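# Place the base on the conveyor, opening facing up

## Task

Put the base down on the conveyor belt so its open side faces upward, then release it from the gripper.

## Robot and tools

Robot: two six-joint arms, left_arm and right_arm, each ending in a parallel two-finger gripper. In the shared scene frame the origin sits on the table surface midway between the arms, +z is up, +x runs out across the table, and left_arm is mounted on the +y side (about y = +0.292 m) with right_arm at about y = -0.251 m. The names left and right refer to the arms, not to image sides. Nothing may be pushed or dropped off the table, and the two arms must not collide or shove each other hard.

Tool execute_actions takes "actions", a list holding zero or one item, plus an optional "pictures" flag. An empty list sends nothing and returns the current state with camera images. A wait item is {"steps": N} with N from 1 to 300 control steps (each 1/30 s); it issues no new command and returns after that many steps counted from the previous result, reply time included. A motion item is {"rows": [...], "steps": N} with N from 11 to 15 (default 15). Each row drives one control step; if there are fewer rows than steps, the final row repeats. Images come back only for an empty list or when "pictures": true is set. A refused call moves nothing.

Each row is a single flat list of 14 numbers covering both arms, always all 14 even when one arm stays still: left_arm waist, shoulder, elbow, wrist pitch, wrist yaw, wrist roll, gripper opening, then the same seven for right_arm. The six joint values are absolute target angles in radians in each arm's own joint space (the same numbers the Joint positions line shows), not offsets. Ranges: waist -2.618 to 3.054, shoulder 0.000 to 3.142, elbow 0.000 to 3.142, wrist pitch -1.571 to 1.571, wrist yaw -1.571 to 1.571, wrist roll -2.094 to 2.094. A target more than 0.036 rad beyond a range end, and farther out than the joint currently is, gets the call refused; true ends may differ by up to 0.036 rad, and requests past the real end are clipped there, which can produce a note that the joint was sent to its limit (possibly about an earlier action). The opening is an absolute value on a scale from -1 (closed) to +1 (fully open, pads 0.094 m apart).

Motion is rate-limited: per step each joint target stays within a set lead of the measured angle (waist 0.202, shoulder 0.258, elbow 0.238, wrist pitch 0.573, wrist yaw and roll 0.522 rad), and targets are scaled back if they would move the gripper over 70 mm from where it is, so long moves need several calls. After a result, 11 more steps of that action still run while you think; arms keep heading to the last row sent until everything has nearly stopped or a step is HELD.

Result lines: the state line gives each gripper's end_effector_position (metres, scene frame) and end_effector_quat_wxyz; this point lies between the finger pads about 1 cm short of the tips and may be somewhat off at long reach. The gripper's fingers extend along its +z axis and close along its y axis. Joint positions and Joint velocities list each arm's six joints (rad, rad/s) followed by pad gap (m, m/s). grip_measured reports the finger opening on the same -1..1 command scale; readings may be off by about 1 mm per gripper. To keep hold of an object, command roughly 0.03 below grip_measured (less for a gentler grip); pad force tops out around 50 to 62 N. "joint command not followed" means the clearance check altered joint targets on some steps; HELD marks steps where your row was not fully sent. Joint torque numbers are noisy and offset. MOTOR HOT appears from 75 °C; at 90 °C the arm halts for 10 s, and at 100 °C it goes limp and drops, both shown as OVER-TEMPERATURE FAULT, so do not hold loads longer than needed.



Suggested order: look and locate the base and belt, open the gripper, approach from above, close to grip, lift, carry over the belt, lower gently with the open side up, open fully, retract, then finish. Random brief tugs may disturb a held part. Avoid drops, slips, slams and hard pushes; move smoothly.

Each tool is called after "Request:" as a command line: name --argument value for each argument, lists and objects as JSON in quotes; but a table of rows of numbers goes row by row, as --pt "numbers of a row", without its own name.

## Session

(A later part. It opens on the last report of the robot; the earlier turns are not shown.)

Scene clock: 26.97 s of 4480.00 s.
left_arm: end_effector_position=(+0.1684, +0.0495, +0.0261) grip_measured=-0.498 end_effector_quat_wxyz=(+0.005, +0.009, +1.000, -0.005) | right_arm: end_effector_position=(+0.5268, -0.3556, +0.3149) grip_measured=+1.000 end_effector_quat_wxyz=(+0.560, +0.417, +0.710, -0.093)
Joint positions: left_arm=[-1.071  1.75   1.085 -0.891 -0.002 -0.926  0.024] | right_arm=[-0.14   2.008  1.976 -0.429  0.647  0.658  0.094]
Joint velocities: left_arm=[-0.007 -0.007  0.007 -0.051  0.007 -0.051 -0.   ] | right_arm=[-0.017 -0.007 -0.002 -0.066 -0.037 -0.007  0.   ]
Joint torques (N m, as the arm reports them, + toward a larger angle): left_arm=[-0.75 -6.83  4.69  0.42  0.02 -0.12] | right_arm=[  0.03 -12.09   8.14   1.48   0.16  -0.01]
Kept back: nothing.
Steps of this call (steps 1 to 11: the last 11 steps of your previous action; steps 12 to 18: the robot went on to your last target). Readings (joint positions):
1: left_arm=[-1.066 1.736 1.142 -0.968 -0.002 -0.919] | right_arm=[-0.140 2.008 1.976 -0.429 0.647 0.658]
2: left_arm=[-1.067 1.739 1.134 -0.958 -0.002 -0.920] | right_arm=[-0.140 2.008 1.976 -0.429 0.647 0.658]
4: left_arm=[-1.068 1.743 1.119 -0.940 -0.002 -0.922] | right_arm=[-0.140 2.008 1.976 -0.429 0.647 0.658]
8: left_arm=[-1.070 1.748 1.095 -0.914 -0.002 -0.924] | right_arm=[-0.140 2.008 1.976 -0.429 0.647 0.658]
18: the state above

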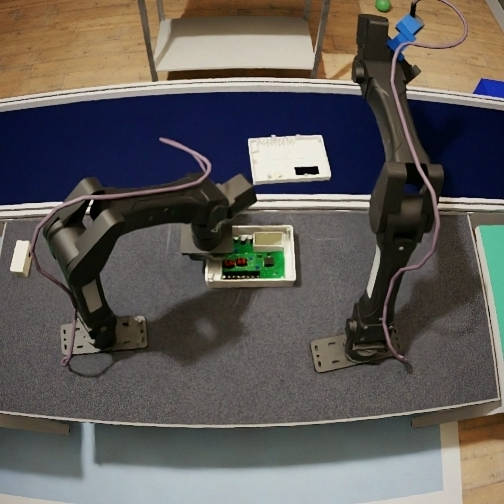

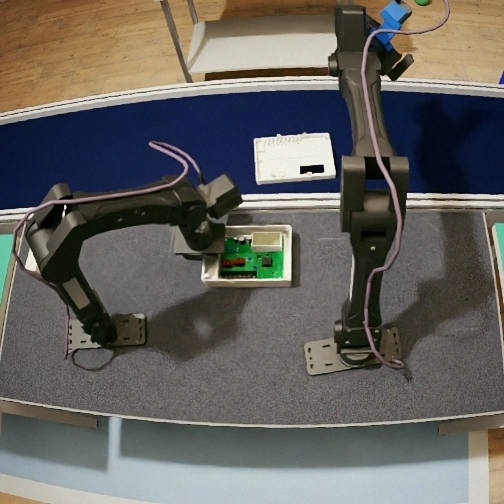

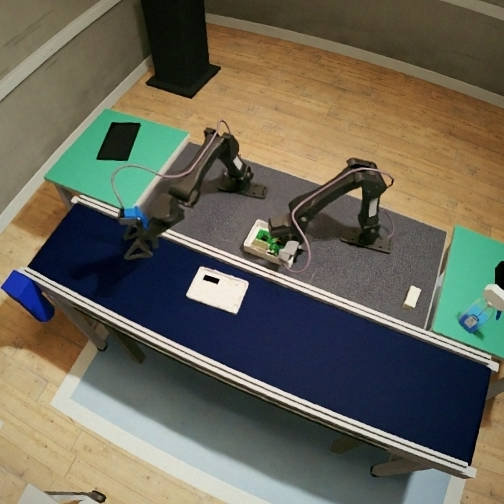

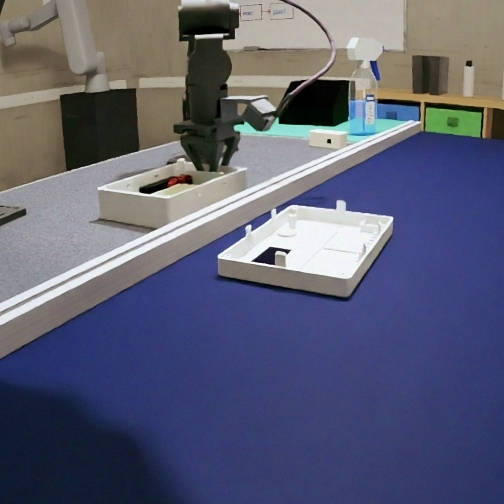

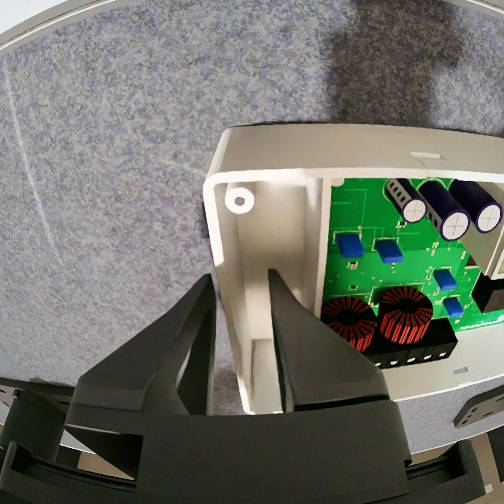

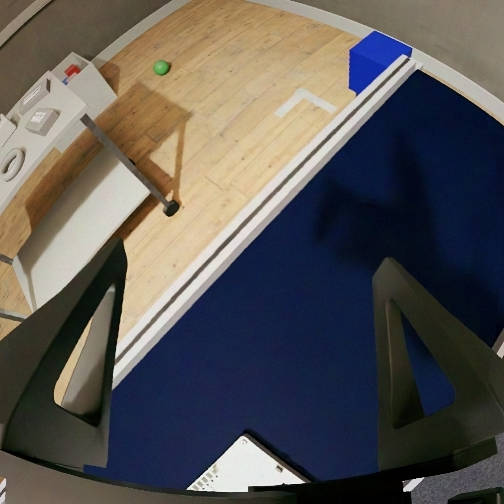

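Request:
execute_actions --actions '[{"rows":[[-1.075,1.750,1.075,-0.867,0,-0.93,-0.5,-0.14,2.008,1.976,-0.429,0.647,0.658,1],[-1.075,1.750,1.072,-0.866,0,-0.93,-0.52,-0.14,2.008,1.976,-0.429,0.647,0.658,1],[-1.075,1.750,1.069,-0.865,0,-0.93,-0.55,-0.14,2.008,1.976,-0.429,0.647,0.658,1],[-1.075,1.750,1.066,-0.864,0,-0.93,-0.58,-0.14,2.008,1.976,-0.429,0.647,0.658,1],[-1.075,1.750,1.063,-0.863,0,-0.93,-0.61,-0.14,2.008,1.976,-0.429,0.647,0.658,1],[-1.075,1.750,1.060,-0.862,0,-0.93,-0.64,-0.14,2.008,1.976,-0.429,0.647,0.658,1],[-1.075,1.750,1.058,-0.862,0,-0.93,-0.67,-0.14,2.008,1.976,-0.429,0.647,0.658,1],[-1.075,1.750,1.057,-0.862,0,-0.93,-0.70,-0.14,2.008,1.976,-0.429,0.647,0.658,1],[-1.075,1.750,1.057,-0.862,0,-0.93,-0.73,-0.14,2.008,1.976,-0.429,0.647,0.658,1],[-1.075,1.750,1.057,-0.862,0,-0.93,-0.76,-0.14,2.008,1.976,-0.429,0.647,0.658,1],[-1.075,1.750,1.057,-0.862,0,-0.93,-0.79,-0.14,2.008,1.976,-0.429,0.647,0.658,1],[-1.075,1.750,1.057,-0.862,0,-0.93,-0.81,-0.14,2.008,1.976,-0.429,0.647,0.658,1],[-1.075,1.750,1.057,-0.862,0,-0.93,-0.83,-0.14,2.008,1.976,-0.429,0.647,0.658,1],[-1.075,1.750,1.057,-0.862,0,-0.93,-0.85,-0.14,2.008,1.976,-0.429,0.647,0.658,1],[-1.075,1.750,1.057,-0.862,0,-0.93,-0.87,-0.14,2.008,1.976,-0.429,0.647,0.658,1]],"steps":15}]'

Request:
execute_actions --actions '[{"rows":[[-1.075,1.750,1.057,-0.862,0,-0.93,-0.885,-0.14,2.008,1.976,-0.429,0.647,0.658,1],[-1.075,1.750,1.057,-0.862,0,-0.93,-0.90,-0.14,2.008,1.976,-0.429,0.647,0.658,1],[-1.075,1.750,1.057,-0.862,0,-0.93,-0.915,-0.14,2.008,1.976,-0.429,0.647,0.658,1],[-1.075,1.750,1.057,-0.862,0,-0.93,-0.93,-0.14,2.008,1.976,-0.429,0.647,0.658,1],[-1.075,1.750,1.057,-0.862,0,-0.93,-0.945,-0.14,2.008,1.976,-0.429,0.647,0.658,1],[-1.075,1.750,1.057,-0.862,0,-0.93,-0.96,-0.14,2.008,1.976,-0.429,0.647,0.658,1],[-1.075,1.750,1.057,-0.862,0,-0.93,-0.975,-0.14,2.008,1.976,-0.429,0.647,0.658,1],[-1.075,1.750,1.057,-0.862,0,-0.93,-0.99,-0.14,2.008,1.976,-0.429,0.647,0.658,1],[-1.075,1.750,1.057,-0.862,0,-0.93,-1,-0.14,2.008,1.976,-0.429,0.647,0.658,1]],"steps":11}]'

Request:
execute_actions --actions '[{"steps":14}]' --pictures true

Scene clock: 29.63 s of 4480.00 s.
left_arm: end_effector_position=(+0.1689, +0.0488, +0.0258) grip_measured=-0.565 end_effector_quat_wxyz=(+0.006, +0.009, +1.000, -0.007) | right_arm: end_effector_position=(+0.5268, -0.3556, +0.3149) grip_measured=+1.000 end_effector_quat_wxyz=(+0.560, +0.417, +0.710, -0.093)
Joint positions: left_arm=[-1.071  1.75   1.084 -0.886 -0.002 -0.926  0.02 ] | right_arm=[-0.14   2.008  1.976 -0.429  0.647  0.658  0.094]
Joint velocities: left_arm=[-0.012 -0.017 -0.066  0.066 -0.051  0.007 -0.026] | right_arm=[-0.017  0.012  0.002 -0.007  0.022  0.007  0.   ]
Joint torques (N m, as the arm reports them, + toward a larger angle): left_arm=[-0.29 -6.89  4.26  0.32  0.02 -0.03] | right_arm=[  0.04 -12.09   8.14   1.47   0.15   0.  ]
Steps of this call (steps 1 to 15: the robot went on to your last target; steps 16 to 76: nothing new was sent; steps 77 to 80: the first 4 steps of this action). Readings (joint positions):
77: left_arm=[-1.071 1.750 1.085 -0.888 -0.002 -0.926] | right_arm=[-0.140 2.008 1.976 -0.429 0.647 0.658]
78: left_arm=[-1.071 1.750 1.085 -0.888 -0.002 -0.926] | right_arm=[-0.140 2.008 1.976 -0.429 0.647 0.658]
80: the state above

Scene clock: 30.00 s of 4480.00 s.
left_arm: end_effector_position=(+0.1657, +0.0526, +0.0214) grip_measured=-0.859 end_effector_quat_wxyz=(+0.002, +0.009, +1.000, -0.003) | right_arm: end_effector_position=(+0.5268, -0.3556, +0.3149) grip_measured=+1.000 end_effector_quat_wxyz=(+0.560, +0.417, +0.710, -0.093)
Joint positions: left_arm=[-1.071  1.75   1.065 -0.879  0.001 -0.926  0.007] | right_arm=[-0.14   2.008  1.976 -0.429  0.647  0.658  0.094]
Joint velocities: left_arm=[ 0.002 -0.002  0.012  0.007  0.051 -0.007 -0.018] | right_arm=[ 0.007  0.012 -0.012  0.037  0.007  0.007  0.   ]
Joint torques (N m, as the arm reports them, + toward a larger angle): left_arm=[-0.28 -6.75  4.62  0.31 -0.08 -0.04] | right_arm=[  0.04 -12.09   8.13   1.48   0.15   0.  ]
Kept back: the last 11 steps of this action.
Steps of this call (steps 1 to 11: the last 11 steps of your previous action). Readings (joint positions):
1: left_arm=[-1.071 1.750 1.081 -0.884 -0.002 -0.926] | right_arm=[-0.140 2.008 1.976 -0.429 0.647 0.658]
2: left_arm=[-1.071 1.750 1.078 -0.882 -0.002 -0.926] | right_arm=[-0.140 2.008 1.976 -0.429 0.647 0.658]
4: left_arm=[-1.071 1.750 1.070 -0.882 -0.002 -0.926] | right_arm=[-0.140 2.008 1.976 -0.429 0.647 0.658]
8: left_arm=[-1.071 1.750 1.065 -0.882 -0.002 -0.926] | right_arm=[-0.140 2.008 1.976 -0.429 0.647 0.658]
11: the state above

Scene clock: 30.47 s of 4480.00 s.
left_arm: end_effector_position=(+0.1650, +0.0508, +0.0214) grip_measured=-0.948 end_effector_quat_wxyz=(-0.001, +0.012, +1.000, -0.007) | right_arm: end_effector_position=(+0.5268, -0.3556, +0.3149) grip_measured=+1.000 end_effector_quat_wxyz=(+0.560, +0.417, +0.710, -0.093)
Joint positions: left_arm=[-1.071  1.75   1.065 -0.875  0.01  -0.92   0.002] | right_arm=[-0.14   2.008  1.976 -0.429  0.647  0.658  0.094]
Joint velocities: left_arm=[-0.007 -0.007  0.007 -0.007 -0.051  0.066 -0.001] | right_arm=[-0.012  0.002 -0.017 -0.007  0.066 -0.022  0.   ]
Joint torques (N m, as the arm reports them, + toward a larger angle): left_arm=[-0.31 -6.77  4.66  0.35 -0.11 -0.11] | right_arm=[  0.03 -12.08   8.14   1.48   0.15  -0.01]
Kept back: nothing.
Steps of this call (steps 1 to 11: the last 11 steps of your previous action; steps 12 to 14: the robot went on to your last target). Readings (joint positions):
1: left_arm=[-1.071 1.750 1.065 -0.877 0.002 -0.926] | right_arm=[-0.140 2.008 1.976 -0.429 0.647 0.658]
2: left_arm=[-1.071 1.750 1.065 -0.876 0.002 -0.926] | right_arm=[-0.140 2.008 1.976 -0.429 0.647 0.658]
4: left_arm=[-1.071 1.750 1.065 -0.875 0.004 -0.926] | right_arm=[-0.140 2.008 1.976 -0.429 0.647 0.658]
8: left_arm=[-1.071 1.750 1.065 -0.875 0.010 -0.920] | right_arm=[-0.140 2.008 1.976 -0.429 0.647 0.658]
14: the state above

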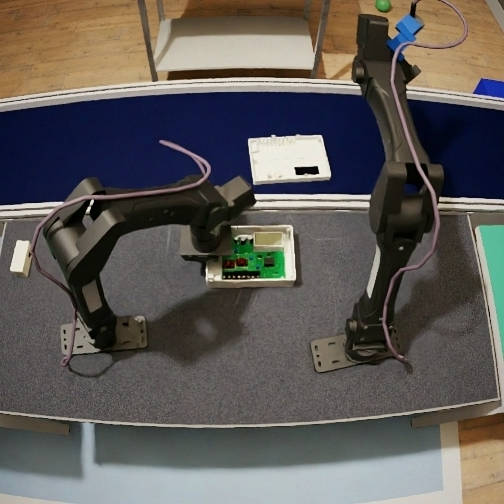

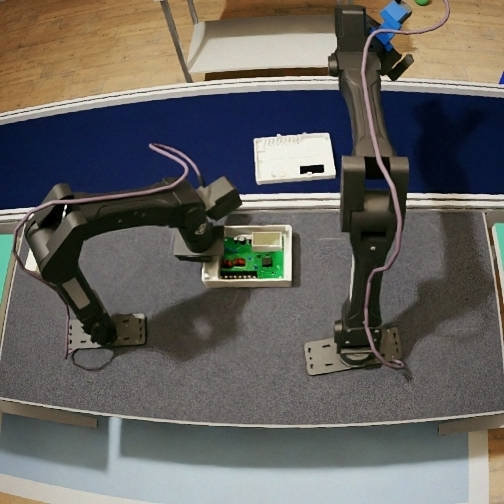

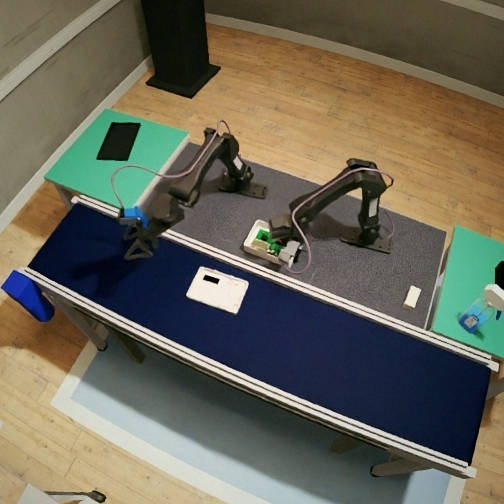

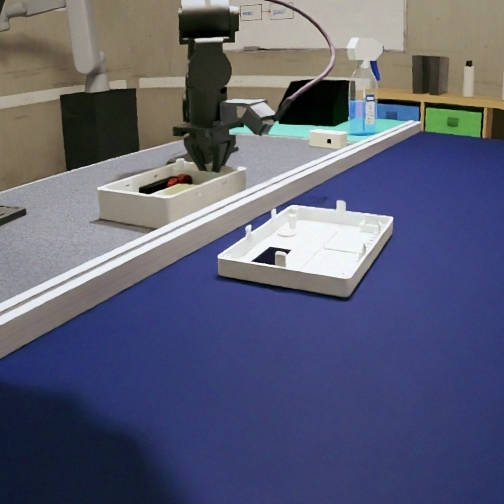

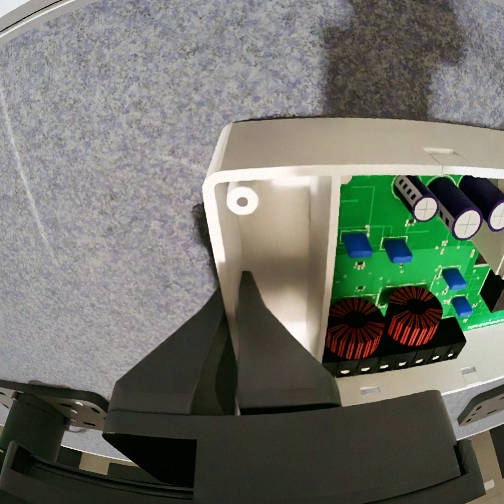

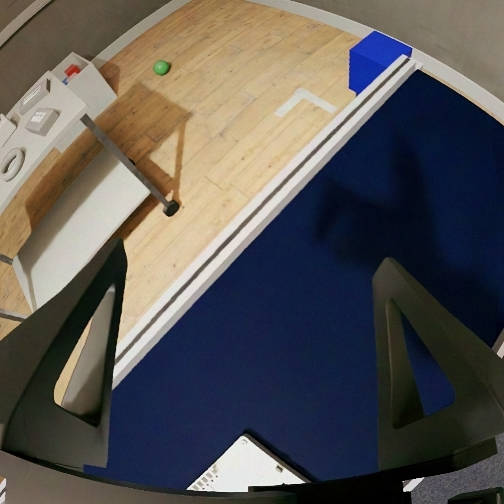

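Request:
execute_actions --actions '[{"rows":[[-1.072,1.748,1.066,-0.870,0.010,-0.922,-1,-0.14,2.008,1.976,-0.429,0.647,0.658,1],[-1.072,1.746,1.069,-0.872,0.012,-0.922,-1,-0.14,2.008,1.976,-0.429,0.647,0.658,1],[-1.072,1.743,1.073,-0.876,0.014,-0.922,-1,-0.14,2.008,1.976,-0.429,0.647,0.658,1],[-1.072,1.740,1.078,-0.882,0.016,-0.922,-1,-0.14,2.008,1.976,-0.429,0.647,0.658,1],[-1.072,1.737,1.084,-0.890,0.018,-0.922,-1,-0.14,2.008,1.976,-0.429,0.647,0.658,1],[-1.072,1.733,1.091,-0.899,0.020,-0.922,-1,-0.14,2.008,1.976,-0.429,0.647,0.658,1],[-1.072,1.729,1.098,-0.909,0.022,-0.922,-1,-0.14,2.008,1.976,-0.429,0.647,0.658,1],[-1.072,1.725,1.106,-0.921,0.024,-0.922,-1,-0.14,2.008,1.976,-0.429,0.647,0.658,1],[-1.072,1.721,1.115,-0.933,0.026,-0.922,-1,-0.14,2.008,1.976,-0.429,0.647,0.658,1],[-1.072,1.717,1.125,-0.946,0.028,-0.922,-1,-0.14,2.008,1.976,-0.429,0.647,0.658,1],[-1.072,1.712,1.135,-0.960,0.028,-0.922,-1,-0.14,2.008,1.976,-0.429,0.647,0.658,1],[-1.072,1.707,1.146,-0.974,0.028,-0.922,-1,-0.14,2.008,1.976,-0.429,0.647,0.658,1],[-1.072,1.702,1.157,-0.988,0.028,-0.922,-1,-0.14,2.008,1.976,-0.429,0.647,0.658,1],[-1.072,1.697,1.169,-1.002,0.028,-0.922,-1,-0.14,2.008,1.976,-0.429,0.647,0.658,1],[-1.072,1.692,1.180,-1.017,0.028,-0.922,-1,-0.14,2.008,1.976,-0.429,0.647,0.658,1]],"steps":15}]'

Request:
execute_actions --actions '[{"rows":[[-1.072,1.687,1.191,-1.031,0.028,-0.922,-1,-0.14,2.008,1.976,-0.429,0.647,0.658,1],[-1.072,1.682,1.203,-1.045,0.028,-0.922,-1,-0.14,2.008,1.976,-0.429,0.647,0.658,1],[-1.072,1.677,1.214,-1.058,0.028,-0.922,-1,-0.14,2.008,1.976,-0.429,0.647,0.658,1],[-1.072,1.672,1.225,-1.070,0.028,-0.922,-1,-0.14,2.008,1.976,-0.429,0.647,0.658,1],[-1.072,1.667,1.235,-1.082,0.028,-0.922,-1,-0.14,2.008,1.976,-0.429,0.647,0.658,1],[-1.072,1.663,1.245,-1.093,0.028,-0.922,-1,-0.14,2.008,1.976,-0.429,0.647,0.658,1],[-1.072,1.659,1.255,-1.103,0.028,-0.922,-1,-0.14,2.008,1.976,-0.429,0.647,0.658,1],[-1.072,1.655,1.263,-1.112,0.028,-0.922,-1,-0.14,2.008,1.976,-0.429,0.647,0.658,1],[-1.072,1.651,1.271,-1.120,0.028,-0.922,-1,-0.14,2.008,1.976,-0.429,0.647,0.658,1],[-1.072,1.648,1.278,-1.127,0.028,-0.922,-1,-0.14,2.008,1.976,-0.429,0.647,0.658,1],[-1.072,1.645,1.284,-1.132,0.028,-0.922,-1,-0.14,2.008,1.976,-0.429,0.647,0.658,1],[-1.072,1.643,1.289,-1.136,0.028,-0.922,-1,-0.14,2.008,1.976,-0.429,0.647,0.658,1],[-1.072,1.641,1.292,-1.139,0.028,-0.922,-1,-0.14,2.008,1.976,-0.429,0.647,0.658,1],[-1.072,1.640,1.294,-1.140,0.028,-0.922,-1,-0.14,2.008,1.976,-0.429,0.647,0.658,1],[-1.072,1.640,1.295,-1.140,0.028,-0.922,-1,-0.14,2.008,1.976,-0.429,0.647,0.658,1]],"steps":15}]'

Request:
execute_actions --actions '[{"steps":20}]' --pictures true

Scene clock: 34.03 s of 4480.00 s.
left_arm: end_effector_position=(+0.1645, +0.0508, +0.0214) grip_measured=-0.948 end_effector_quat_wxyz=(-0.002, +0.012, +1.000, -0.007) | right_arm: end_effector_position=(+0.5268, -0.3556, +0.3149) grip_measured=+1.000 end_effector_quat_wxyz=(+0.560, +0.417, +0.710, -0.093)
Joint positions: left_arm=[-1.071  1.75   1.065 -0.876  0.012 -0.919  0.002] | right_arm=[-0.14   2.008  1.976 -0.429  0.647  0.658  0.094]
Joint velocities: left_arm=[ 0.002  0.007  0.002  0.022  0.066 -0.081 -0.001] | right_arm=[-0.012  0.007 -0.022 -0.125 -0.022  0.007  0.   ]
Joint torques (N m, as the arm reports them, + toward a larger angle): left_arm=[-0.08 -7.56  6.34  0.19  0.04 -0.04] | right_arm=[  0.03 -12.07   8.14   1.48   0.16  -0.01]
Steps of this call (steps 1 to 15: the robot went on to your last target; steps 16 to 90: nothing new was sent; then 0.43 s passed at rest; steps 91 to 94: the first 4 steps of this action). Readings (joint positions):
91: left_arm=[-1.071 1.750 1.065 -0.875 0.010 -0.919] | right_arm=[-0.140 2.008 1.976 -0.429 0.647 0.658]
92: left_arm=[-1.071 1.750 1.065 -0.875 0.010 -0.919] | right_arm=[-0.140 2.008 1.976 -0.429 0.647 0.658]
94: the state above

Scene clock: 34.53 s of 4480.00 s.
left_arm: end_effector_position=(+0.1646, +0.0493, +0.0517) grip_measured=-0.949 end_effector_quat_wxyz=(-0.008, +0.012, +1.000, -0.002) | right_arm: end_effector_position=(+0.5268, -0.3556, +0.3149) grip_measured=+1.000 end_effector_quat_wxyz=(+0.560, +0.417, +0.710, -0.093)
Joint positions: left_arm=[-1.071  1.725  1.165 -1.017  0.016 -0.919  0.002] | right_arm=[-0.14   2.008  1.976 -0.429  0.647  0.658  0.094]
Joint velocities: left_arm=[ 0.007 -0.168  0.325 -0.403  0.022  0.022  0.001] | right_arm=[ 0.012 -0.007  0.002 -0.11  -0.081 -0.022  0.   ]
Joint torques (N m, as the arm reports them, + toward a larger angle): left_arm=[ -0.08 -10.07   8.64   0.27   0.15  -0.02] | right_arm=[  0.04 -12.09   8.13   1.48   0.16  -0.01]
Steps of this call (steps 1 to 11: the last 11 steps of your previous action; steps 12 to 15: the first 4 steps of this action). Readings (joint positions):
12: left_arm=[-1.071 1.739 1.132 -0.974 0.016 -0.919] | right_arm=[-0.140 2.008 1.976 -0.429 0.647 0.658]
13: left_arm=[-1.071 1.735 1.142 -0.989 0.016 -0.919] | right_arm=[-0.140 2.008 1.976 -0.429 0.647 0.658]
15: the state above

Scene clock: 35.20 s of 4480.00 s.
left_arm: end_effector_position=(+0.1648, +0.0490, +0.0876) grip_measured=-0.949 end_effector_quat_wxyz=(-0.003, +0.012, +1.000, -0.009) | right_arm: end_effector_position=(+0.5268, -0.3556, +0.3149) grip_measured=+1.000 end_effector_quat_wxyz=(+0.560, +0.417, +0.710, -0.093)
Joint positions: left_arm=[-1.071  1.676  1.256 -1.14   0.016 -0.919  0.002] | right_arm=[-0.14   2.008  1.976 -0.429  0.647  0.658  0.094]
Joint velocities: left_arm=[ 0.007 -0.017 -0.012 -0.051  0.051 -0.066 -0.001] | right_arm=[-0.007 -0.032 -0.017  0.037 -0.081 -0.037  0.   ]
Joint torques (N m, as the arm reports them, + toward a larger angle): left_arm=[-0.1  -9.38  8.72  0.24  0.15 -0.03] | right_arm=[  0.03 -12.09   8.13   1.47   0.16  -0.01]
Kept back: nothing.
Steps of this call (steps 1 to 11: the last 11 steps of your previous action; steps 12 to 20: the robot went on to your last target). Readings (joint positions):
1: left_arm=[-1.071 1.719 1.176 -1.030 0.016 -0.919] | right_arm=[-0.140 2.008 1.976 -0.429 0.647 0.658]
2: left_arm=[-1.071 1.713 1.187 -1.042 0.016 -0.919] | right_arm=[-0.140 2.008 1.976 -0.429 0.647 0.658]
4: left_arm=[-1.071 1.701 1.209 -1.065 0.016 -0.919] | right_arm=[-0.140 2.008 1.976 -0.429 0.647 0.658]
8: left_arm=[-1.071 1.684 1.242 -1.101 0.016 -0.919] | right_arm=[-0.140 2.008 1.976 -0.429 0.647 0.658]
20: the state above

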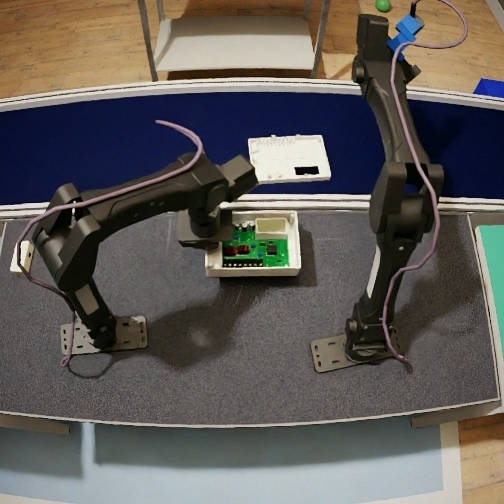

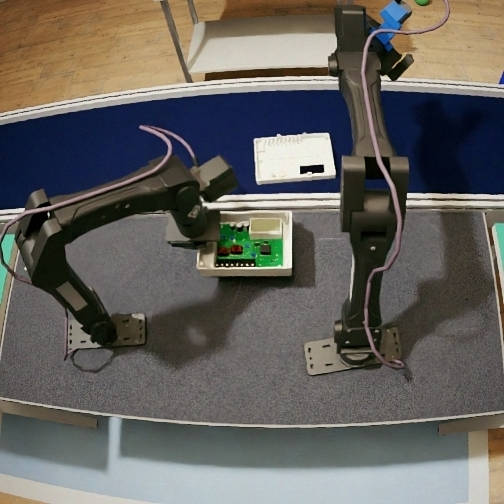

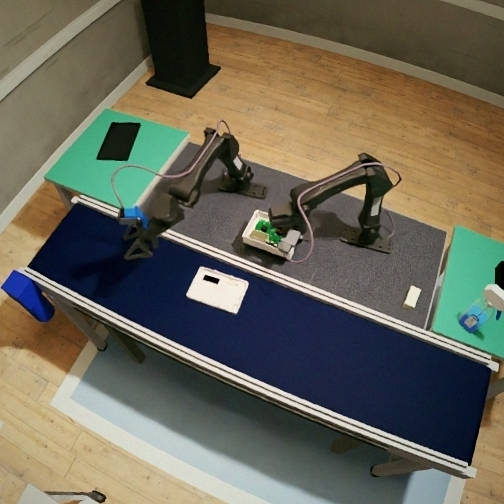

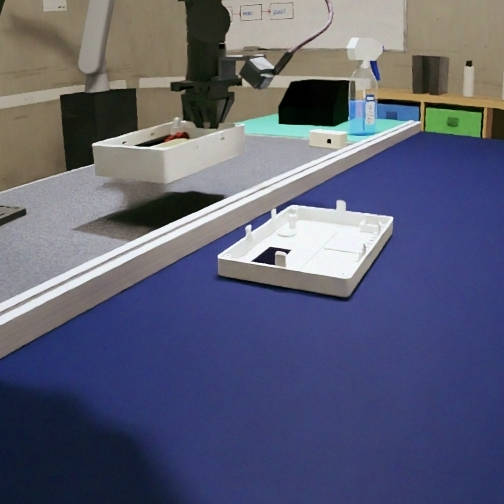

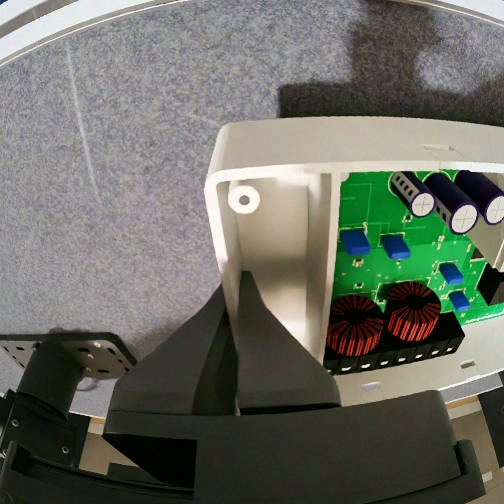

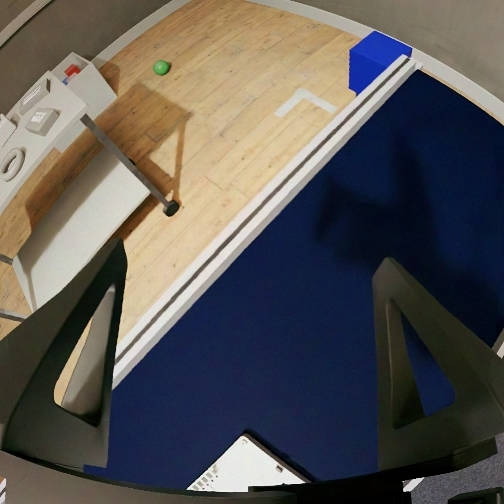

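Request:
zoom_image --camera "cam_low" --region '[70, 60, 290, 260]'

Region (70, 60, 290, 260) of cam_low's 504x504 image, scaled by 2.291, with more detail than that image has; it fills the top 458 rows of this view, and the rest is white.

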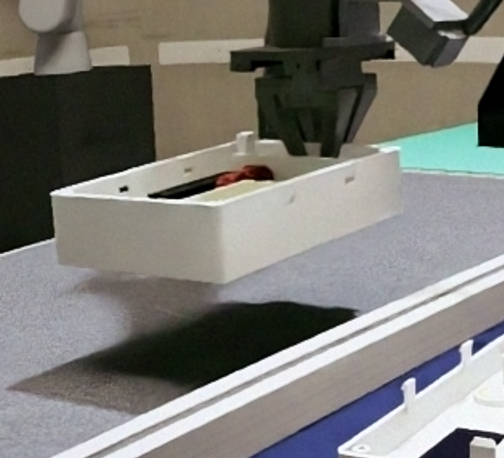

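Request:
execute_actions --actions '[{"rows":[[-1.070,1.643,1.295,-1.140,0.028,-0.908,-1,-0.14,2.008,1.976,-0.429,0.647,0.658,1],[-1.068,1.646,1.295,-1.140,0.029,-0.903,-1,-0.14,2.008,1.976,-0.429,0.647,0.658,1],[-1.066,1.649,1.295,-1.140,0.029,-0.894,-1,-0.14,2.008,1.976,-0.429,0.647,0.658,1],[-1.064,1.652,1.295,-1.140,0.030,-0.883,-1,-0.14,2.008,1.976,-0.429,0.647,0.658,1],[-1.059,1.655,1.295,-1.140,0.031,-0.868,-1,-0.14,2.008,1.976,-0.429,0.647,0.658,1],[-1.050,1.658,1.295,-1.140,0.033,-0.851,-1,-0.14,2.008,1.976,-0.429,0.647,0.658,1],[-1.039,1.660,1.295,-1.140,0.034,-0.832,-1,-0.14,2.008,1.976,-0.429,0.647,0.658,1],[-1.024,1.662,1.295,-1.140,0.036,-0.810,-1,-0.14,2.008,1.976,-0.429,0.647,0.658,1],[-1.007,1.664,1.295,-1.142,0.038,-0.786,-1,-0.14,2.008,1.976,-0.429,0.647,0.658,1],[-0.988,1.665,1.297,-1.144,0.040,-0.760,-1,-0.14,2.008,1.976,-0.429,0.647,0.658,1],[-0.966,1.668,1.301,-1.147,0.042,-0.733,-1,-0.14,2.008,1.976,-0.429,0.647,0.658,1],[-0.942,1.673,1.308,-1.150,0.044,-0.704,-1,-0.14,2.008,1.976,-0.429,0.647,0.658,1],[-0.916,1.680,1.317,-1.154,0.046,-0.674,-1,-0.14,2.008,1.976,-0.429,0.647,0.658,1],[-0.889,1.689,1.329,-1.159,0.049,-0.643,-1,-0.14,2.008,1.976,-0.429,0.647,0.658,1],[-0.860,1.699,1.344,-1.164,0.051,-0.611,-1,-0.14,2.008,1.976,-0.429,0.647,0.658,1]],"steps":15}]'

Request:
execute_actions --actions '[{"rows":[[-0.830,1.711,1.360,-1.170,0.054,-0.579,-1,-0.14,2.008,1.976,-0.429,0.647,0.658,1],[-0.799,1.724,1.378,-1.176,0.056,-0.546,-1,-0.14,2.008,1.976,-0.429,0.647,0.658,1],[-0.767,1.738,1.397,-1.182,0.059,-0.513,-1,-0.14,2.008,1.976,-0.429,0.647,0.658,1],[-0.735,1.753,1.418,-1.189,0.062,-0.480,-1,-0.14,2.008,1.976,-0.429,0.647,0.658,1],[-0.702,1.770,1.441,-1.196,0.064,-0.447,-1,-0.14,2.008,1.976,-0.429,0.647,0.658,1],[-0.669,1.787,1.465,-1.204,0.067,-0.415,-1,-0.14,2.008,1.976,-0.429,0.647,0.658,1],[-0.636,1.805,1.489,-1.212,0.069,-0.383,-1,-0.14,2.008,1.976,-0.429,0.647,0.658,1],[-0.603,1.823,1.515,-1.219,0.072,-0.352,-1,-0.14,2.008,1.976,-0.429,0.647,0.658,1],[-0.571,1.842,1.541,-1.227,0.074,-0.322,-1,-0.14,2.008,1.976,-0.429,0.647,0.658,1],[-0.539,1.861,1.568,-1.235,0.076,-0.293,-1,-0.14,2.008,1.976,-0.429,0.647,0.658,1],[-0.508,1.881,1.595,-1.243,0.078,-0.266,-1,-0.14,2.008,1.976,-0.429,0.647,0.658,1],[-0.478,1.901,1.622,-1.251,0.080,-0.240,-1,-0.14,2.008,1.976,-0.429,0.647,0.658,1],[-0.449,1.920,1.649,-1.259,0.082,-0.216,-1,-0.14,2.008,1.976,-0.429,0.647,0.658,1],[-0.422,1.940,1.676,-1.266,0.084,-0.194,-1,-0.14,2.008,1.976,-0.429,0.647,0.658,1],[-0.396,1.959,1.703,-1.274,0.085,-0.175,-1,-0.14,2.008,1.976,-0.429,0.647,0.658,1]],"steps":15}]'

Request:
execute_actions --actions '[{"rows":[[-0.372,1.978,1.729,-1.281,0.087,-0.158,-1,-0.14,2.008,1.976,-0.429,0.647,0.658,1],[-0.350,1.997,1.755,-1.288,0.088,-0.143,-1,-0.14,2.008,1.976,-0.429,0.647,0.658,1],[-0.331,2.014,1.779,-1.294,0.089,-0.132,-1,-0.14,2.008,1.976,-0.429,0.647,0.658,1],[-0.314,2.032,1.803,-1.300,0.089,-0.123,-1,-0.14,2.008,1.976,-0.429,0.647,0.658,1],[-0.299,2.048,1.826,-1.306,0.090,-0.118,-1,-0.14,2.008,1.976,-0.429,0.647,0.658,1],[-0.288,2.063,1.847,-1.311,0.090,-0.117,-1,-0.14,2.008,1.976,-0.429,0.647,0.658,1],[-0.279,2.077,1.867,-1.316,0.090,-0.117,-1,-0.14,2.008,1.976,-0.429,0.647,0.658,1],[-0.274,2.090,1.885,-1.320,0.090,-0.117,-1,-0.14,2.008,1.976,-0.429,0.647,0.658,1],[-0.272,2.102,1.901,-1.324,0.090,-0.117,-1,-0.14,2.008,1.976,-0.429,0.647,0.658,1],[-0.272,2.112,1.915,-1.326,0.090,-0.117,-1,-0.14,2.008,1.976,-0.429,0.647,0.658,1],[-0.272,2.121,1.927,-1.328,0.090,-0.117,-1,-0.14,2.008,1.976,-0.429,0.647,0.658,1],[-0.272,2.128,1.936,-1.330,0.090,-0.117,-1,-0.14,2.008,1.976,-0.429,0.647,0.658,1],[-0.272,2.133,1.943,-1.330,0.090,-0.117,-1,-0.14,2.008,1.976,-0.429,0.647,0.658,1],[-0.272,2.136,1.948,-1.330,0.090,-0.117,-1,-0.14,2.008,1.976,-0.429,0.647,0.658,1],[-0.272,2.137,1.949,-1.330,0.090,-0.117,-1,-0.14,2.008,1.976,-0.429,0.647,0.658,1]],"steps":15}]'

Request:
execute_actions --actions '[{"steps":20}]' --pictures true

Scene clock: 44.13 s of 4480.00 s.
left_arm: end_effector_position=(+0.1646, +0.0493, +0.0876) grip_measured=-0.949 end_effector_quat_wxyz=(-0.004, +0.016, +1.000, -0.009) | right_arm: end_effector_position=(+0.5268, -0.3556, +0.3149) grip_measured=+1.000 end_effector_quat_wxyz=(+0.560, +0.417, +0.710, -0.093)
Joint positions: left_arm=[-1.071  1.676  1.256 -1.141  0.016 -0.912  0.002] | right_arm=[-0.14   2.008  1.976 -0.429  0.647  0.658  0.094]
Joint velocities: left_arm=[ 0.017 -0.002 -0.002 -0.007 -0.051  0.125 -0.   ] | right_arm=[ 0.012  0.002  0.002 -0.007 -0.095  0.007  0.   ]
Joint torques (N m, as the arm reports them, + toward a larger angle): left_arm=[ 0.46 -8.49  8.73  0.24  0.15  0.13] | right_arm=[  0.03 -12.09   8.12   1.48   0.16  -0.01]
Steps of this call (steps 1 to 15: the robot went on to your last target; steps 16 to 90: nothing new was sent; then 5.80 s passed at rest; steps 91 to 94: the first 4 steps of this action). Readings (joint positions):
91: left_arm=[-1.071 1.676 1.256 -1.141 0.016 -0.919] | right_arm=[-0.140 2.008 1.976 -0.429 0.647 0.658]
92: left_arm=[-1.071 1.676 1.256 -1.141 0.016 -0.918] | right_arm=[-0.140 2.008 1.976 -0.429 0.647 0.658]
94: the state above

Scene clock: 44.63 s of 4480.00 s.
left_arm: end_effector_position=(+0.2340, +0.0913, +0.0920) grip_measured=-0.949 end_effector_quat_wxyz=(-0.009, +0.029, +0.999, -0.016) | right_arm: end_effector_position=(+0.5268, -0.3556, +0.3149) grip_measured=+1.000 end_effector_quat_wxyz=(+0.560, +0.417, +0.710, -0.093)
Joint positions: left_arm=[-0.8    1.74   1.347 -1.172  0.036 -0.615  0.002] | right_arm=[-0.14   2.008  1.976 -0.429  0.647  0.658  0.094]
Joint velocities: left_arm=[ 0.886  0.388  0.554 -0.11   0.037  0.842 -0.   ] | right_arm=[-0.007 -0.027  0.007  0.007 -0.022 -0.051  0.   ]
Joint torques (N m, as the arm reports them, + toward a larger angle): left_arm=[ 0.84 -8.13  8.52  0.22  0.21  0.08] | right_arm=[  0.05 -12.09   8.11   1.48   0.16   0.  ]
Steps of this call (steps 1 to 11: the last 11 steps of your previous action; steps 12 to 15: the first 4 steps of this action). Readings (joint positions):
12: left_arm=[-0.892 1.703 1.295 -1.162 0.033 -0.702] | right_arm=[-0.140 2.008 1.976 -0.429 0.647 0.658]
13: left_arm=[-0.862 1.714 1.311 -1.165 0.034 -0.674] | right_arm=[-0.140 2.008 1.976 -0.429 0.647 0.658]
15: the state above

Scene clock: 45.13 s of 4480.00 s.
left_arm: end_effector_position=(+0.3716, +0.1978, +0.0948) grip_measured=-0.949 end_effector_quat_wxyz=(+0.005, +0.007, +1.000, -0.028) | right_arm: end_effector_position=(+0.5268, -0.3556, +0.3149) grip_measured=+1.000 end_effector_quat_wxyz=(+0.560, +0.417, +0.710, -0.093)
Joint positions: left_arm=[-0.348  2.02   1.726 -1.255  0.052 -0.208  0.002] | right_arm=[-0.14   2.008  1.976 -0.429  0.647  0.658  0.094]
Joint velocities: left_arm=[ 0.608  0.54   0.701 -0.212 -0.007  0.462  0.   ] | right_arm=[-0.002 -0.007 -0.017 -0.022 -0.007  0.037  0.   ]
Joint torques (N m, as the arm reports them, + toward a larger angle): left_arm=[ -0.16 -11.04   8.33   0.12   0.47   0.11] | right_arm=[  0.05 -12.09   8.12   1.47   0.16  -0.01]
Steps of this call (steps 1 to 11: the last 11 steps of your previous action; steps 12 to 15: the first 4 steps of this action). Readings (joint positions):
12: left_arm=[-0.421 1.963 1.649 -1.236 0.052 -0.268] | right_arm=[-0.140 2.008 1.976 -0.429 0.647 0.658]
13: left_arm=[-0.395 1.982 1.676 -1.243 0.052 -0.246] | right_arm=[-0.140 2.008 1.976 -0.429 0.647 0.658]
15: the state above

Scene clock: 45.80 s of 4480.00 s.
left_arm: end_effector_position=(+0.4057, +0.2246, +0.0880) grip_measured=-0.949 end_effector_quat_wxyz=(-0.001, +0.005, +1.000, -0.029) | right_arm: end_effector_position=(+0.5268, -0.3556, +0.3149) grip_measured=+1.000 end_effector_quat_wxyz=(+0.560, +0.417, +0.710, -0.093)
Joint positions: left_arm=[-0.266  2.158  1.909 -1.315  0.057 -0.13   0.002] | right_arm=[-0.14   2.008  1.976 -0.429  0.647  0.658  0.094]
Joint velocities: left_arm=[ 0.012  0.007  0.007 -0.037 -0.022  0.037 -0.   ] | right_arm=[-0.007 -0.002 -0.002  0.037 -0.022 -0.022  0.   ]
Joint torques (N m, as the arm reports them, + toward a larger angle): left_arm=[ -0.37 -12.11   8.91   0.13   0.43   0.13] | right_arm=[  0.03 -12.08   8.14   1.48   0.16  -0.01]
Kept back: nothing.
Steps of this call (steps 1 to 11: the last 11 steps of your previous action; steps 12 to 20: the robot went on to your last target). Readings (joint positions):
1: left_arm=[-0.328 2.038 1.750 -1.261 0.052 -0.193] | right_arm=[-0.140 2.008 1.976 -0.429 0.647 0.658]
2: left_arm=[-0.311 2.055 1.773 -1.267 0.052 -0.181] | right_arm=[-0.140 2.008 1.976 -0.429 0.647 0.658]
4: left_arm=[-0.283 2.086 1.815 -1.278 0.052 -0.163] | right_arm=[-0.140 2.008 1.976 -0.429 0.647 0.658]
8: left_arm=[-0.265 2.134 1.878 -1.295 0.052 -0.144] | right_arm=[-0.140 2.008 1.976 -0.429 0.647 0.658]
20: the state above

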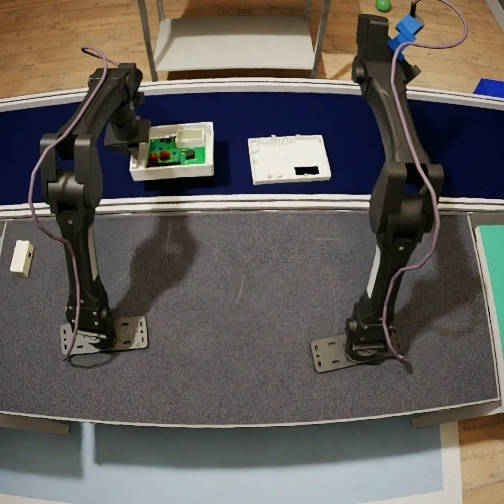

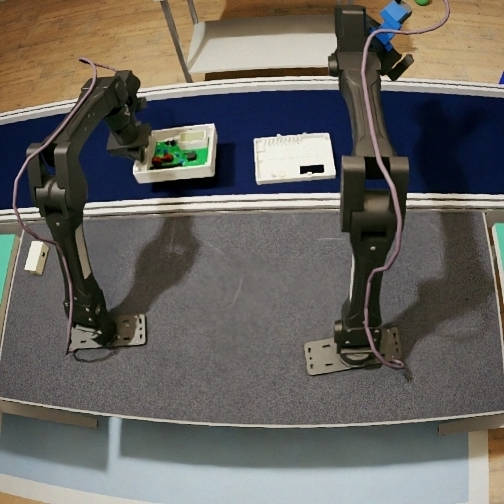

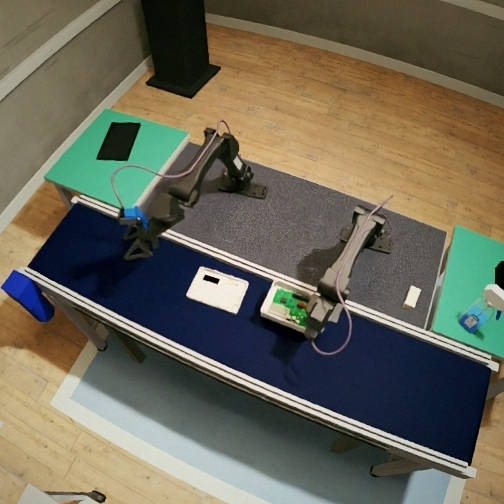

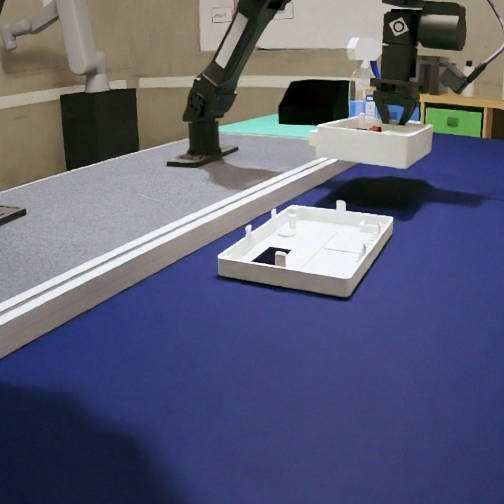

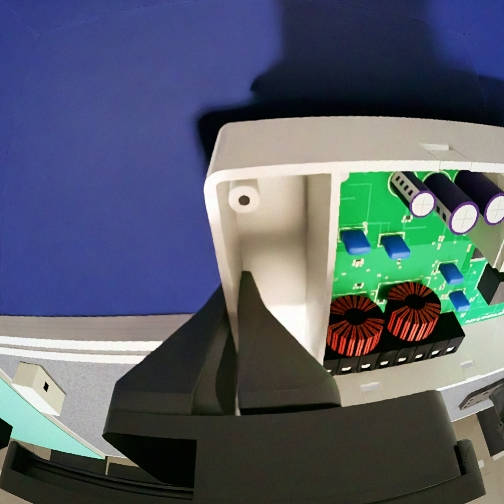

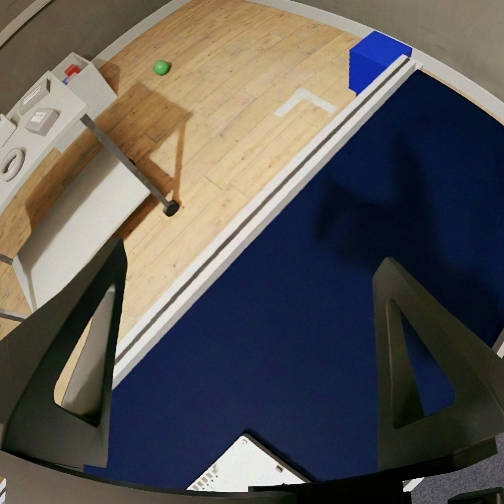

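Request:
zoom_image --camera "cam_low" --region '[260, 40, 500, 260]'

Request:
zoom_image --camera "cam_head_left" --region '[80, 60, 340, 230]'

Request:
zoom_image --camera "cam_high" --region '[170, 220, 400, 400]'

Region (260, 40, 500, 260) of cam_low's 504x504 image, scaled by 2.100, with more detail than that image has; it fills the top 462 rows of this view, and the rest is white.

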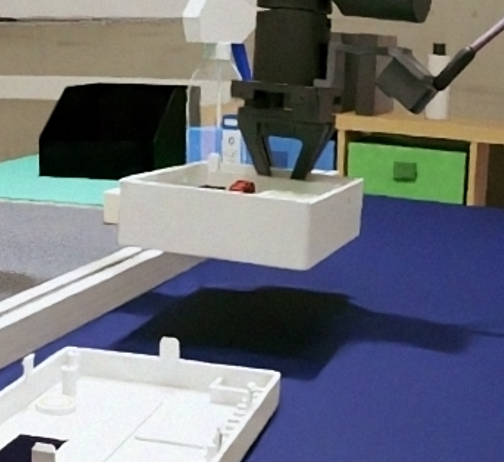

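Region (80, 60, 340, 230) of cam_head_left's 504x504 image, scaled by 1.938, with more detail than that image has; it fills the top 330 rows of this view, and the rest is white.

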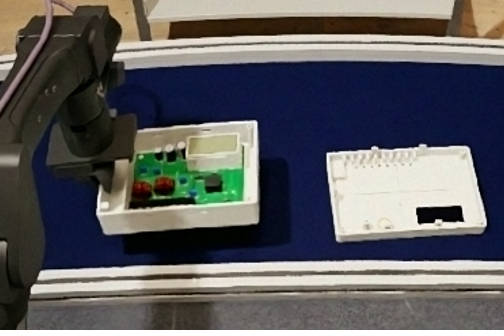

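Region (170, 220, 400, 400) of cam_high's 504x504 image, scaled by 2.191, with more detail than that image has; it fills the top 394 rows of this view, and the rest is white.

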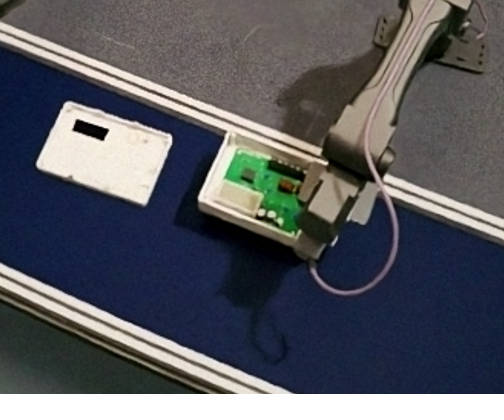

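Request:
execute_actions --actions '[{"rows":[[-0.268,2.137,1.949,-1.312,0.090,-0.12,-1,-0.14,2.008,1.976,-0.429,0.647,0.658,1],[-0.268,2.137,1.950,-1.299,0.090,-0.12,-1,-0.14,2.008,1.976,-0.429,0.647,0.658,1],[-0.268,2.137,1.950,-1.293,0.090,-0.12,-1,-0.14,2.008,1.976,-0.429,0.647,0.658,1],[-0.268,2.138,1.952,-1.288,0.090,-0.12,-1,-0.14,2.008,1.976,-0.429,0.647,0.658,1],[-0.268,2.140,1.953,-1.282,0.090,-0.12,-1,-0.14,2.008,1.976,-0.429,0.647,0.658,1],[-0.268,2.143,1.954,-1.274,0.090,-0.12,-1,-0.14,2.008,1.976,-0.429,0.647,0.658,1],[-0.268,2.148,1.956,-1.266,0.090,-0.12,-1,-0.14,2.008,1.976,-0.429,0.647,0.658,1],[-0.268,2.153,1.958,-1.258,0.090,-0.12,-1,-0.14,2.008,1.976,-0.429,0.647,0.658,1],[-0.268,2.160,1.960,-1.249,0.090,-0.12,-1,-0.14,2.008,1.976,-0.429,0.647,0.658,1],[-0.268,2.167,1.962,-1.240,0.090,-0.12,-1,-0.14,2.008,1.976,-0.429,0.647,0.658,1],[-0.268,2.174,1.964,-1.230,0.090,-0.12,-1,-0.14,2.008,1.976,-0.429,0.647,0.658,1],[-0.268,2.182,1.965,-1.220,0.090,-0.12,-1,-0.14,2.008,1.976,-0.429,0.647,0.658,1],[-0.268,2.191,1.967,-1.211,0.090,-0.12,-1,-0.14,2.008,1.976,-0.429,0.647,0.658,1],[-0.268,2.199,1.969,-1.202,0.090,-0.12,-1,-0.14,2.008,1.976,-0.429,0.647,0.658,1],[-0.268,2.207,1.971,-1.194,0.090,-0.12,-1,-0.14,2.008,1.976,-0.429,0.647,0.658,1]],"steps":15}]'

Request:
execute_actions --actions '[{"rows":[[-0.268,2.216,1.973,-1.186,0.090,-0.12,-1,-0.14,2.008,1.976,-0.429,0.647,0.658,1],[-0.268,2.224,1.974,-1.178,0.090,-0.12,-1,-0.14,2.008,1.976,-0.429,0.647,0.658,1],[-0.268,2.231,1.975,-1.172,0.090,-0.12,-1,-0.14,2.008,1.976,-0.429,0.647,0.658,1],[-0.268,2.238,1.977,-1.167,0.090,-0.12,-1,-0.14,2.008,1.976,-0.429,0.647,0.658,1],[-0.268,2.245,1.977,-1.163,0.090,-0.12,-1,-0.14,2.008,1.976,-0.429,0.647,0.658,1],[-0.268,2.250,1.978,-1.161,0.090,-0.12,-1,-0.14,2.008,1.976,-0.429,0.647,0.658,1],[-0.268,2.255,1.978,-1.160,0.090,-0.12,-1,-0.14,2.008,1.976,-0.429,0.647,0.658,1],[-0.268,2.258,1.978,-1.160,0.090,-0.12,-1,-0.14,2.008,1.976,-0.429,0.647,0.658,1],[-0.268,2.260,1.978,-1.160,0.090,-0.12,-1,-0.14,2.008,1.976,-0.429,0.647,0.658,1],[-0.268,2.261,1.978,-1.160,0.090,-0.12,-1,-0.14,2.008,1.976,-0.429,0.647,0.658,1]],"steps":11}]'

Request:
execute_actions --actions '[{"steps":18}]' --pictures true

Scene clock: 51.77 s of 4480.00 s.
left_arm: end_effector_position=(+0.4053, +0.2247, +0.0880) grip_measured=-0.949 end_effector_quat_wxyz=(-0.001, +0.005, +1.000, -0.029) | right_arm: end_effector_position=(+0.5268, -0.3556, +0.3149) grip_measured=+1.000 end_effector_quat_wxyz=(+0.560, +0.417, +0.710, -0.093)
Joint positions: left_arm=[-0.266  2.158  1.909 -1.317  0.057 -0.129  0.002] | right_arm=[-0.14   2.008  1.976 -0.429  0.647  0.658  0.094]
Joint velocities: left_arm=[-0.007 -0.012  0.002 -0.022  0.007 -0.007  0.001] | right_arm=[ 0.007  0.007 -0.022 -0.051 -0.051  0.007  0.   ]
Joint torques (N m, as the arm reports them, + toward a larger angle): left_arm=[ -0.13 -11.98   9.15   0.45   0.43   0.11] | right_arm=[  0.04 -12.09   8.14   1.48   0.16   0.  ]
Steps of this call (steps 1 to 15: the robot went on to your last target; steps 16 to 90: nothing new was sent; then 2.83 s passed at rest; steps 91 to 94: the first 4 steps of this action). Readings (joint positions):
91: left_arm=[-0.266 2.158 1.909 -1.318 0.057 -0.129] | right_arm=[-0.140 2.008 1.976 -0.429 0.647 0.658]
92: left_arm=[-0.266 2.158 1.909 -1.318 0.057 -0.129] | right_arm=[-0.140 2.008 1.976 -0.429 0.647 0.658]
94: the state above

Scene clock: 52.13 s of 4480.00 s.
left_arm: end_effector_position=(+0.4245, +0.2218, +0.0747) grip_measured=-0.949 end_effector_quat_wxyz=(+0.017, +0.006, +0.999, -0.032) | right_arm: end_effector_position=(+0.5268, -0.3556, +0.3149) grip_measured=+1.000 end_effector_quat_wxyz=(+0.560, +0.417, +0.710, -0.093)
Joint positions: left_arm=[-0.266  2.206  1.931 -1.254  0.058 -0.129  0.002] | right_arm=[-0.14   2.008  1.976 -0.429  0.647  0.658  0.094]
Joint velocities: left_arm=[-0.027  0.261  0.032  0.256  0.037 -0.007 -0.001] | right_arm=[-0.002 -0.007  0.012 -0.11  -0.022  0.066  0.   ]
Joint torques (N m, as the arm reports them, + toward a larger angle): left_arm=[ -0.13 -12.     8.72   0.46   0.43   0.1 ] | right_arm=[  0.03 -12.09   8.13   1.48   0.15  -0.01]
Kept back: the last 11 steps of this action.
Steps of this call (steps 1 to 11: the last 11 steps of your previous action). Readings (joint positions):
1: left_arm=[-0.266 2.158 1.909 -1.316 0.057 -0.129] | right_arm=[-0.140 2.008 1.976 -0.429 0.647 0.658]
2: left_arm=[-0.266 2.158 1.909 -1.313 0.057 -0.129] | right_arm=[-0.140 2.008 1.976 -0.429 0.647 0.658]
4: left_arm=[-0.266 2.161 1.913 -1.308 0.057 -0.129] | right_arm=[-0.140 2.008 1.976 -0.429 0.647 0.658]
8: left_arm=[-0.266 2.181 1.926 -1.281 0.058 -0.129] | right_arm=[-0.140 2.008 1.976 -0.429 0.647 0.658]
11: the state above

Scene clock: 52.73 s of 4480.00 s.
left_arm: end_effector_position=(+0.4372, +0.2200, +0.0407) grip_measured=-0.949 end_effector_quat_wxyz=(+0.011, +0.006, +0.999, -0.031) | right_arm: end_effector_position=(+0.5268, -0.3556, +0.3149) grip_measured=+1.000 end_effector_quat_wxyz=(+0.560, +0.417, +0.710, -0.093)
Joint positions: left_arm=[-0.266  2.289  1.935 -1.187  0.058 -0.129  0.002] | right_arm=[-0.14   2.008  1.976 -0.429  0.647  0.658  0.094]
Joint velocities: left_arm=[-0.012 -0.007  0.012  0.022  0.037  0.037  0.   ] | right_arm=[-0.007  0.012 -0.012  0.037  0.037 -0.051  0.   ]
Joint torques (N m, as the arm reports them, + toward a larger angle): left_arm=[ -0.12 -13.7    9.08   0.49   0.43   0.1 ] | right_arm=[  0.04 -12.09   8.14   1.48   0.16   0.  ]
Kept back: nothing.
Steps of this call (steps 1 to 11: the last 11 steps of your previous action; steps 12 to 18: the robot went on to your last target). Readings (joint positions):
1: left_arm=[-0.266 2.215 1.933 -1.245 0.058 -0.129] | right_arm=[-0.140 2.008 1.976 -0.429 0.647 0.658]
2: left_arm=[-0.266 2.225 1.934 -1.237 0.058 -0.129] | right_arm=[-0.140 2.008 1.976 -0.429 0.647 0.658]
4: left_arm=[-0.266 2.245 1.935 -1.221 0.058 -0.129] | right_arm=[-0.140 2.008 1.976 -0.429 0.647 0.658]
8: left_arm=[-0.266 2.276 1.935 -1.199 0.058 -0.129] | right_arm=[-0.140 2.008 1.976 -0.429 0.647 0.658]
18: the state above

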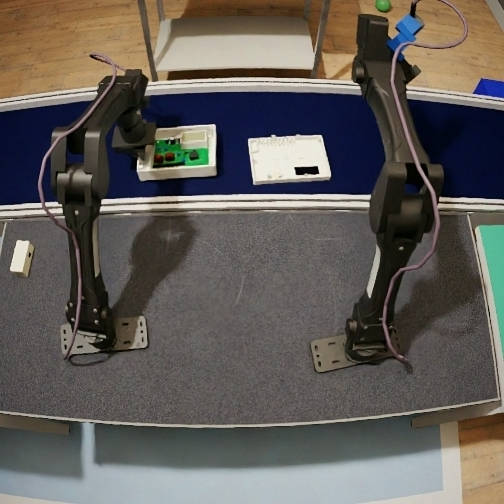

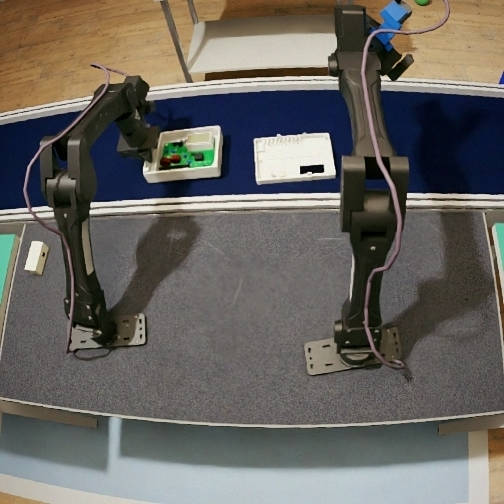

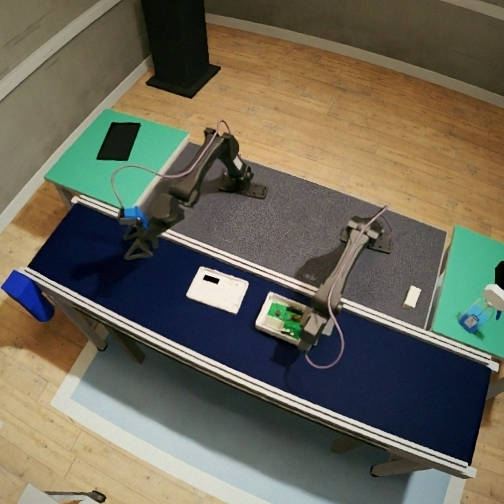

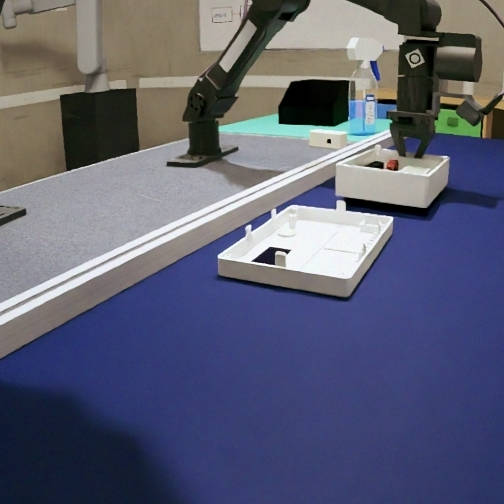

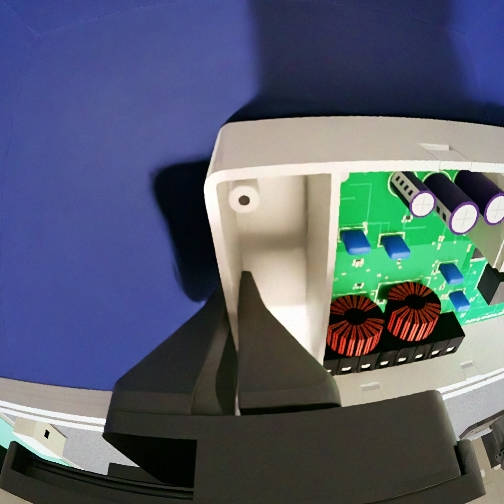

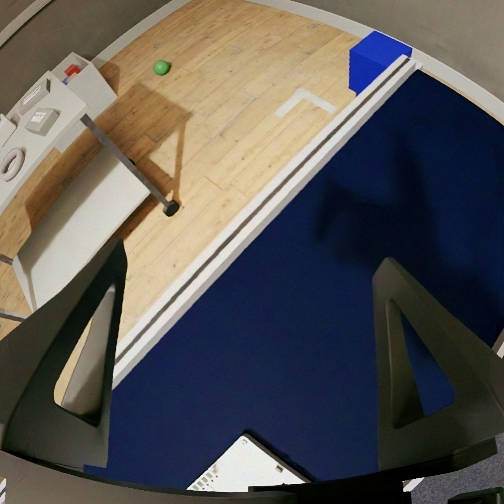

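Request:
zoom_image --camera "cam_low" --region '[320, 130, 470, 240]'

Region (320, 130, 470, 240) of cam_low's 504x504 image, scaled by 3.360, with more detail than that image has; it fills the top 370 rows of this view, and the rest is white.

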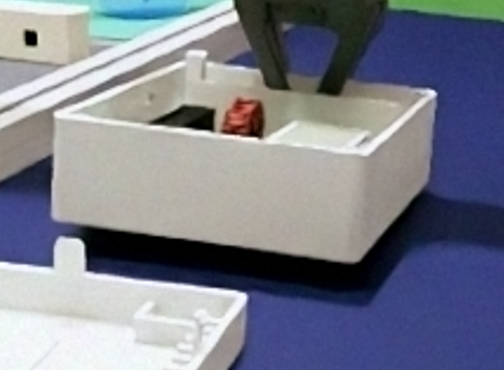

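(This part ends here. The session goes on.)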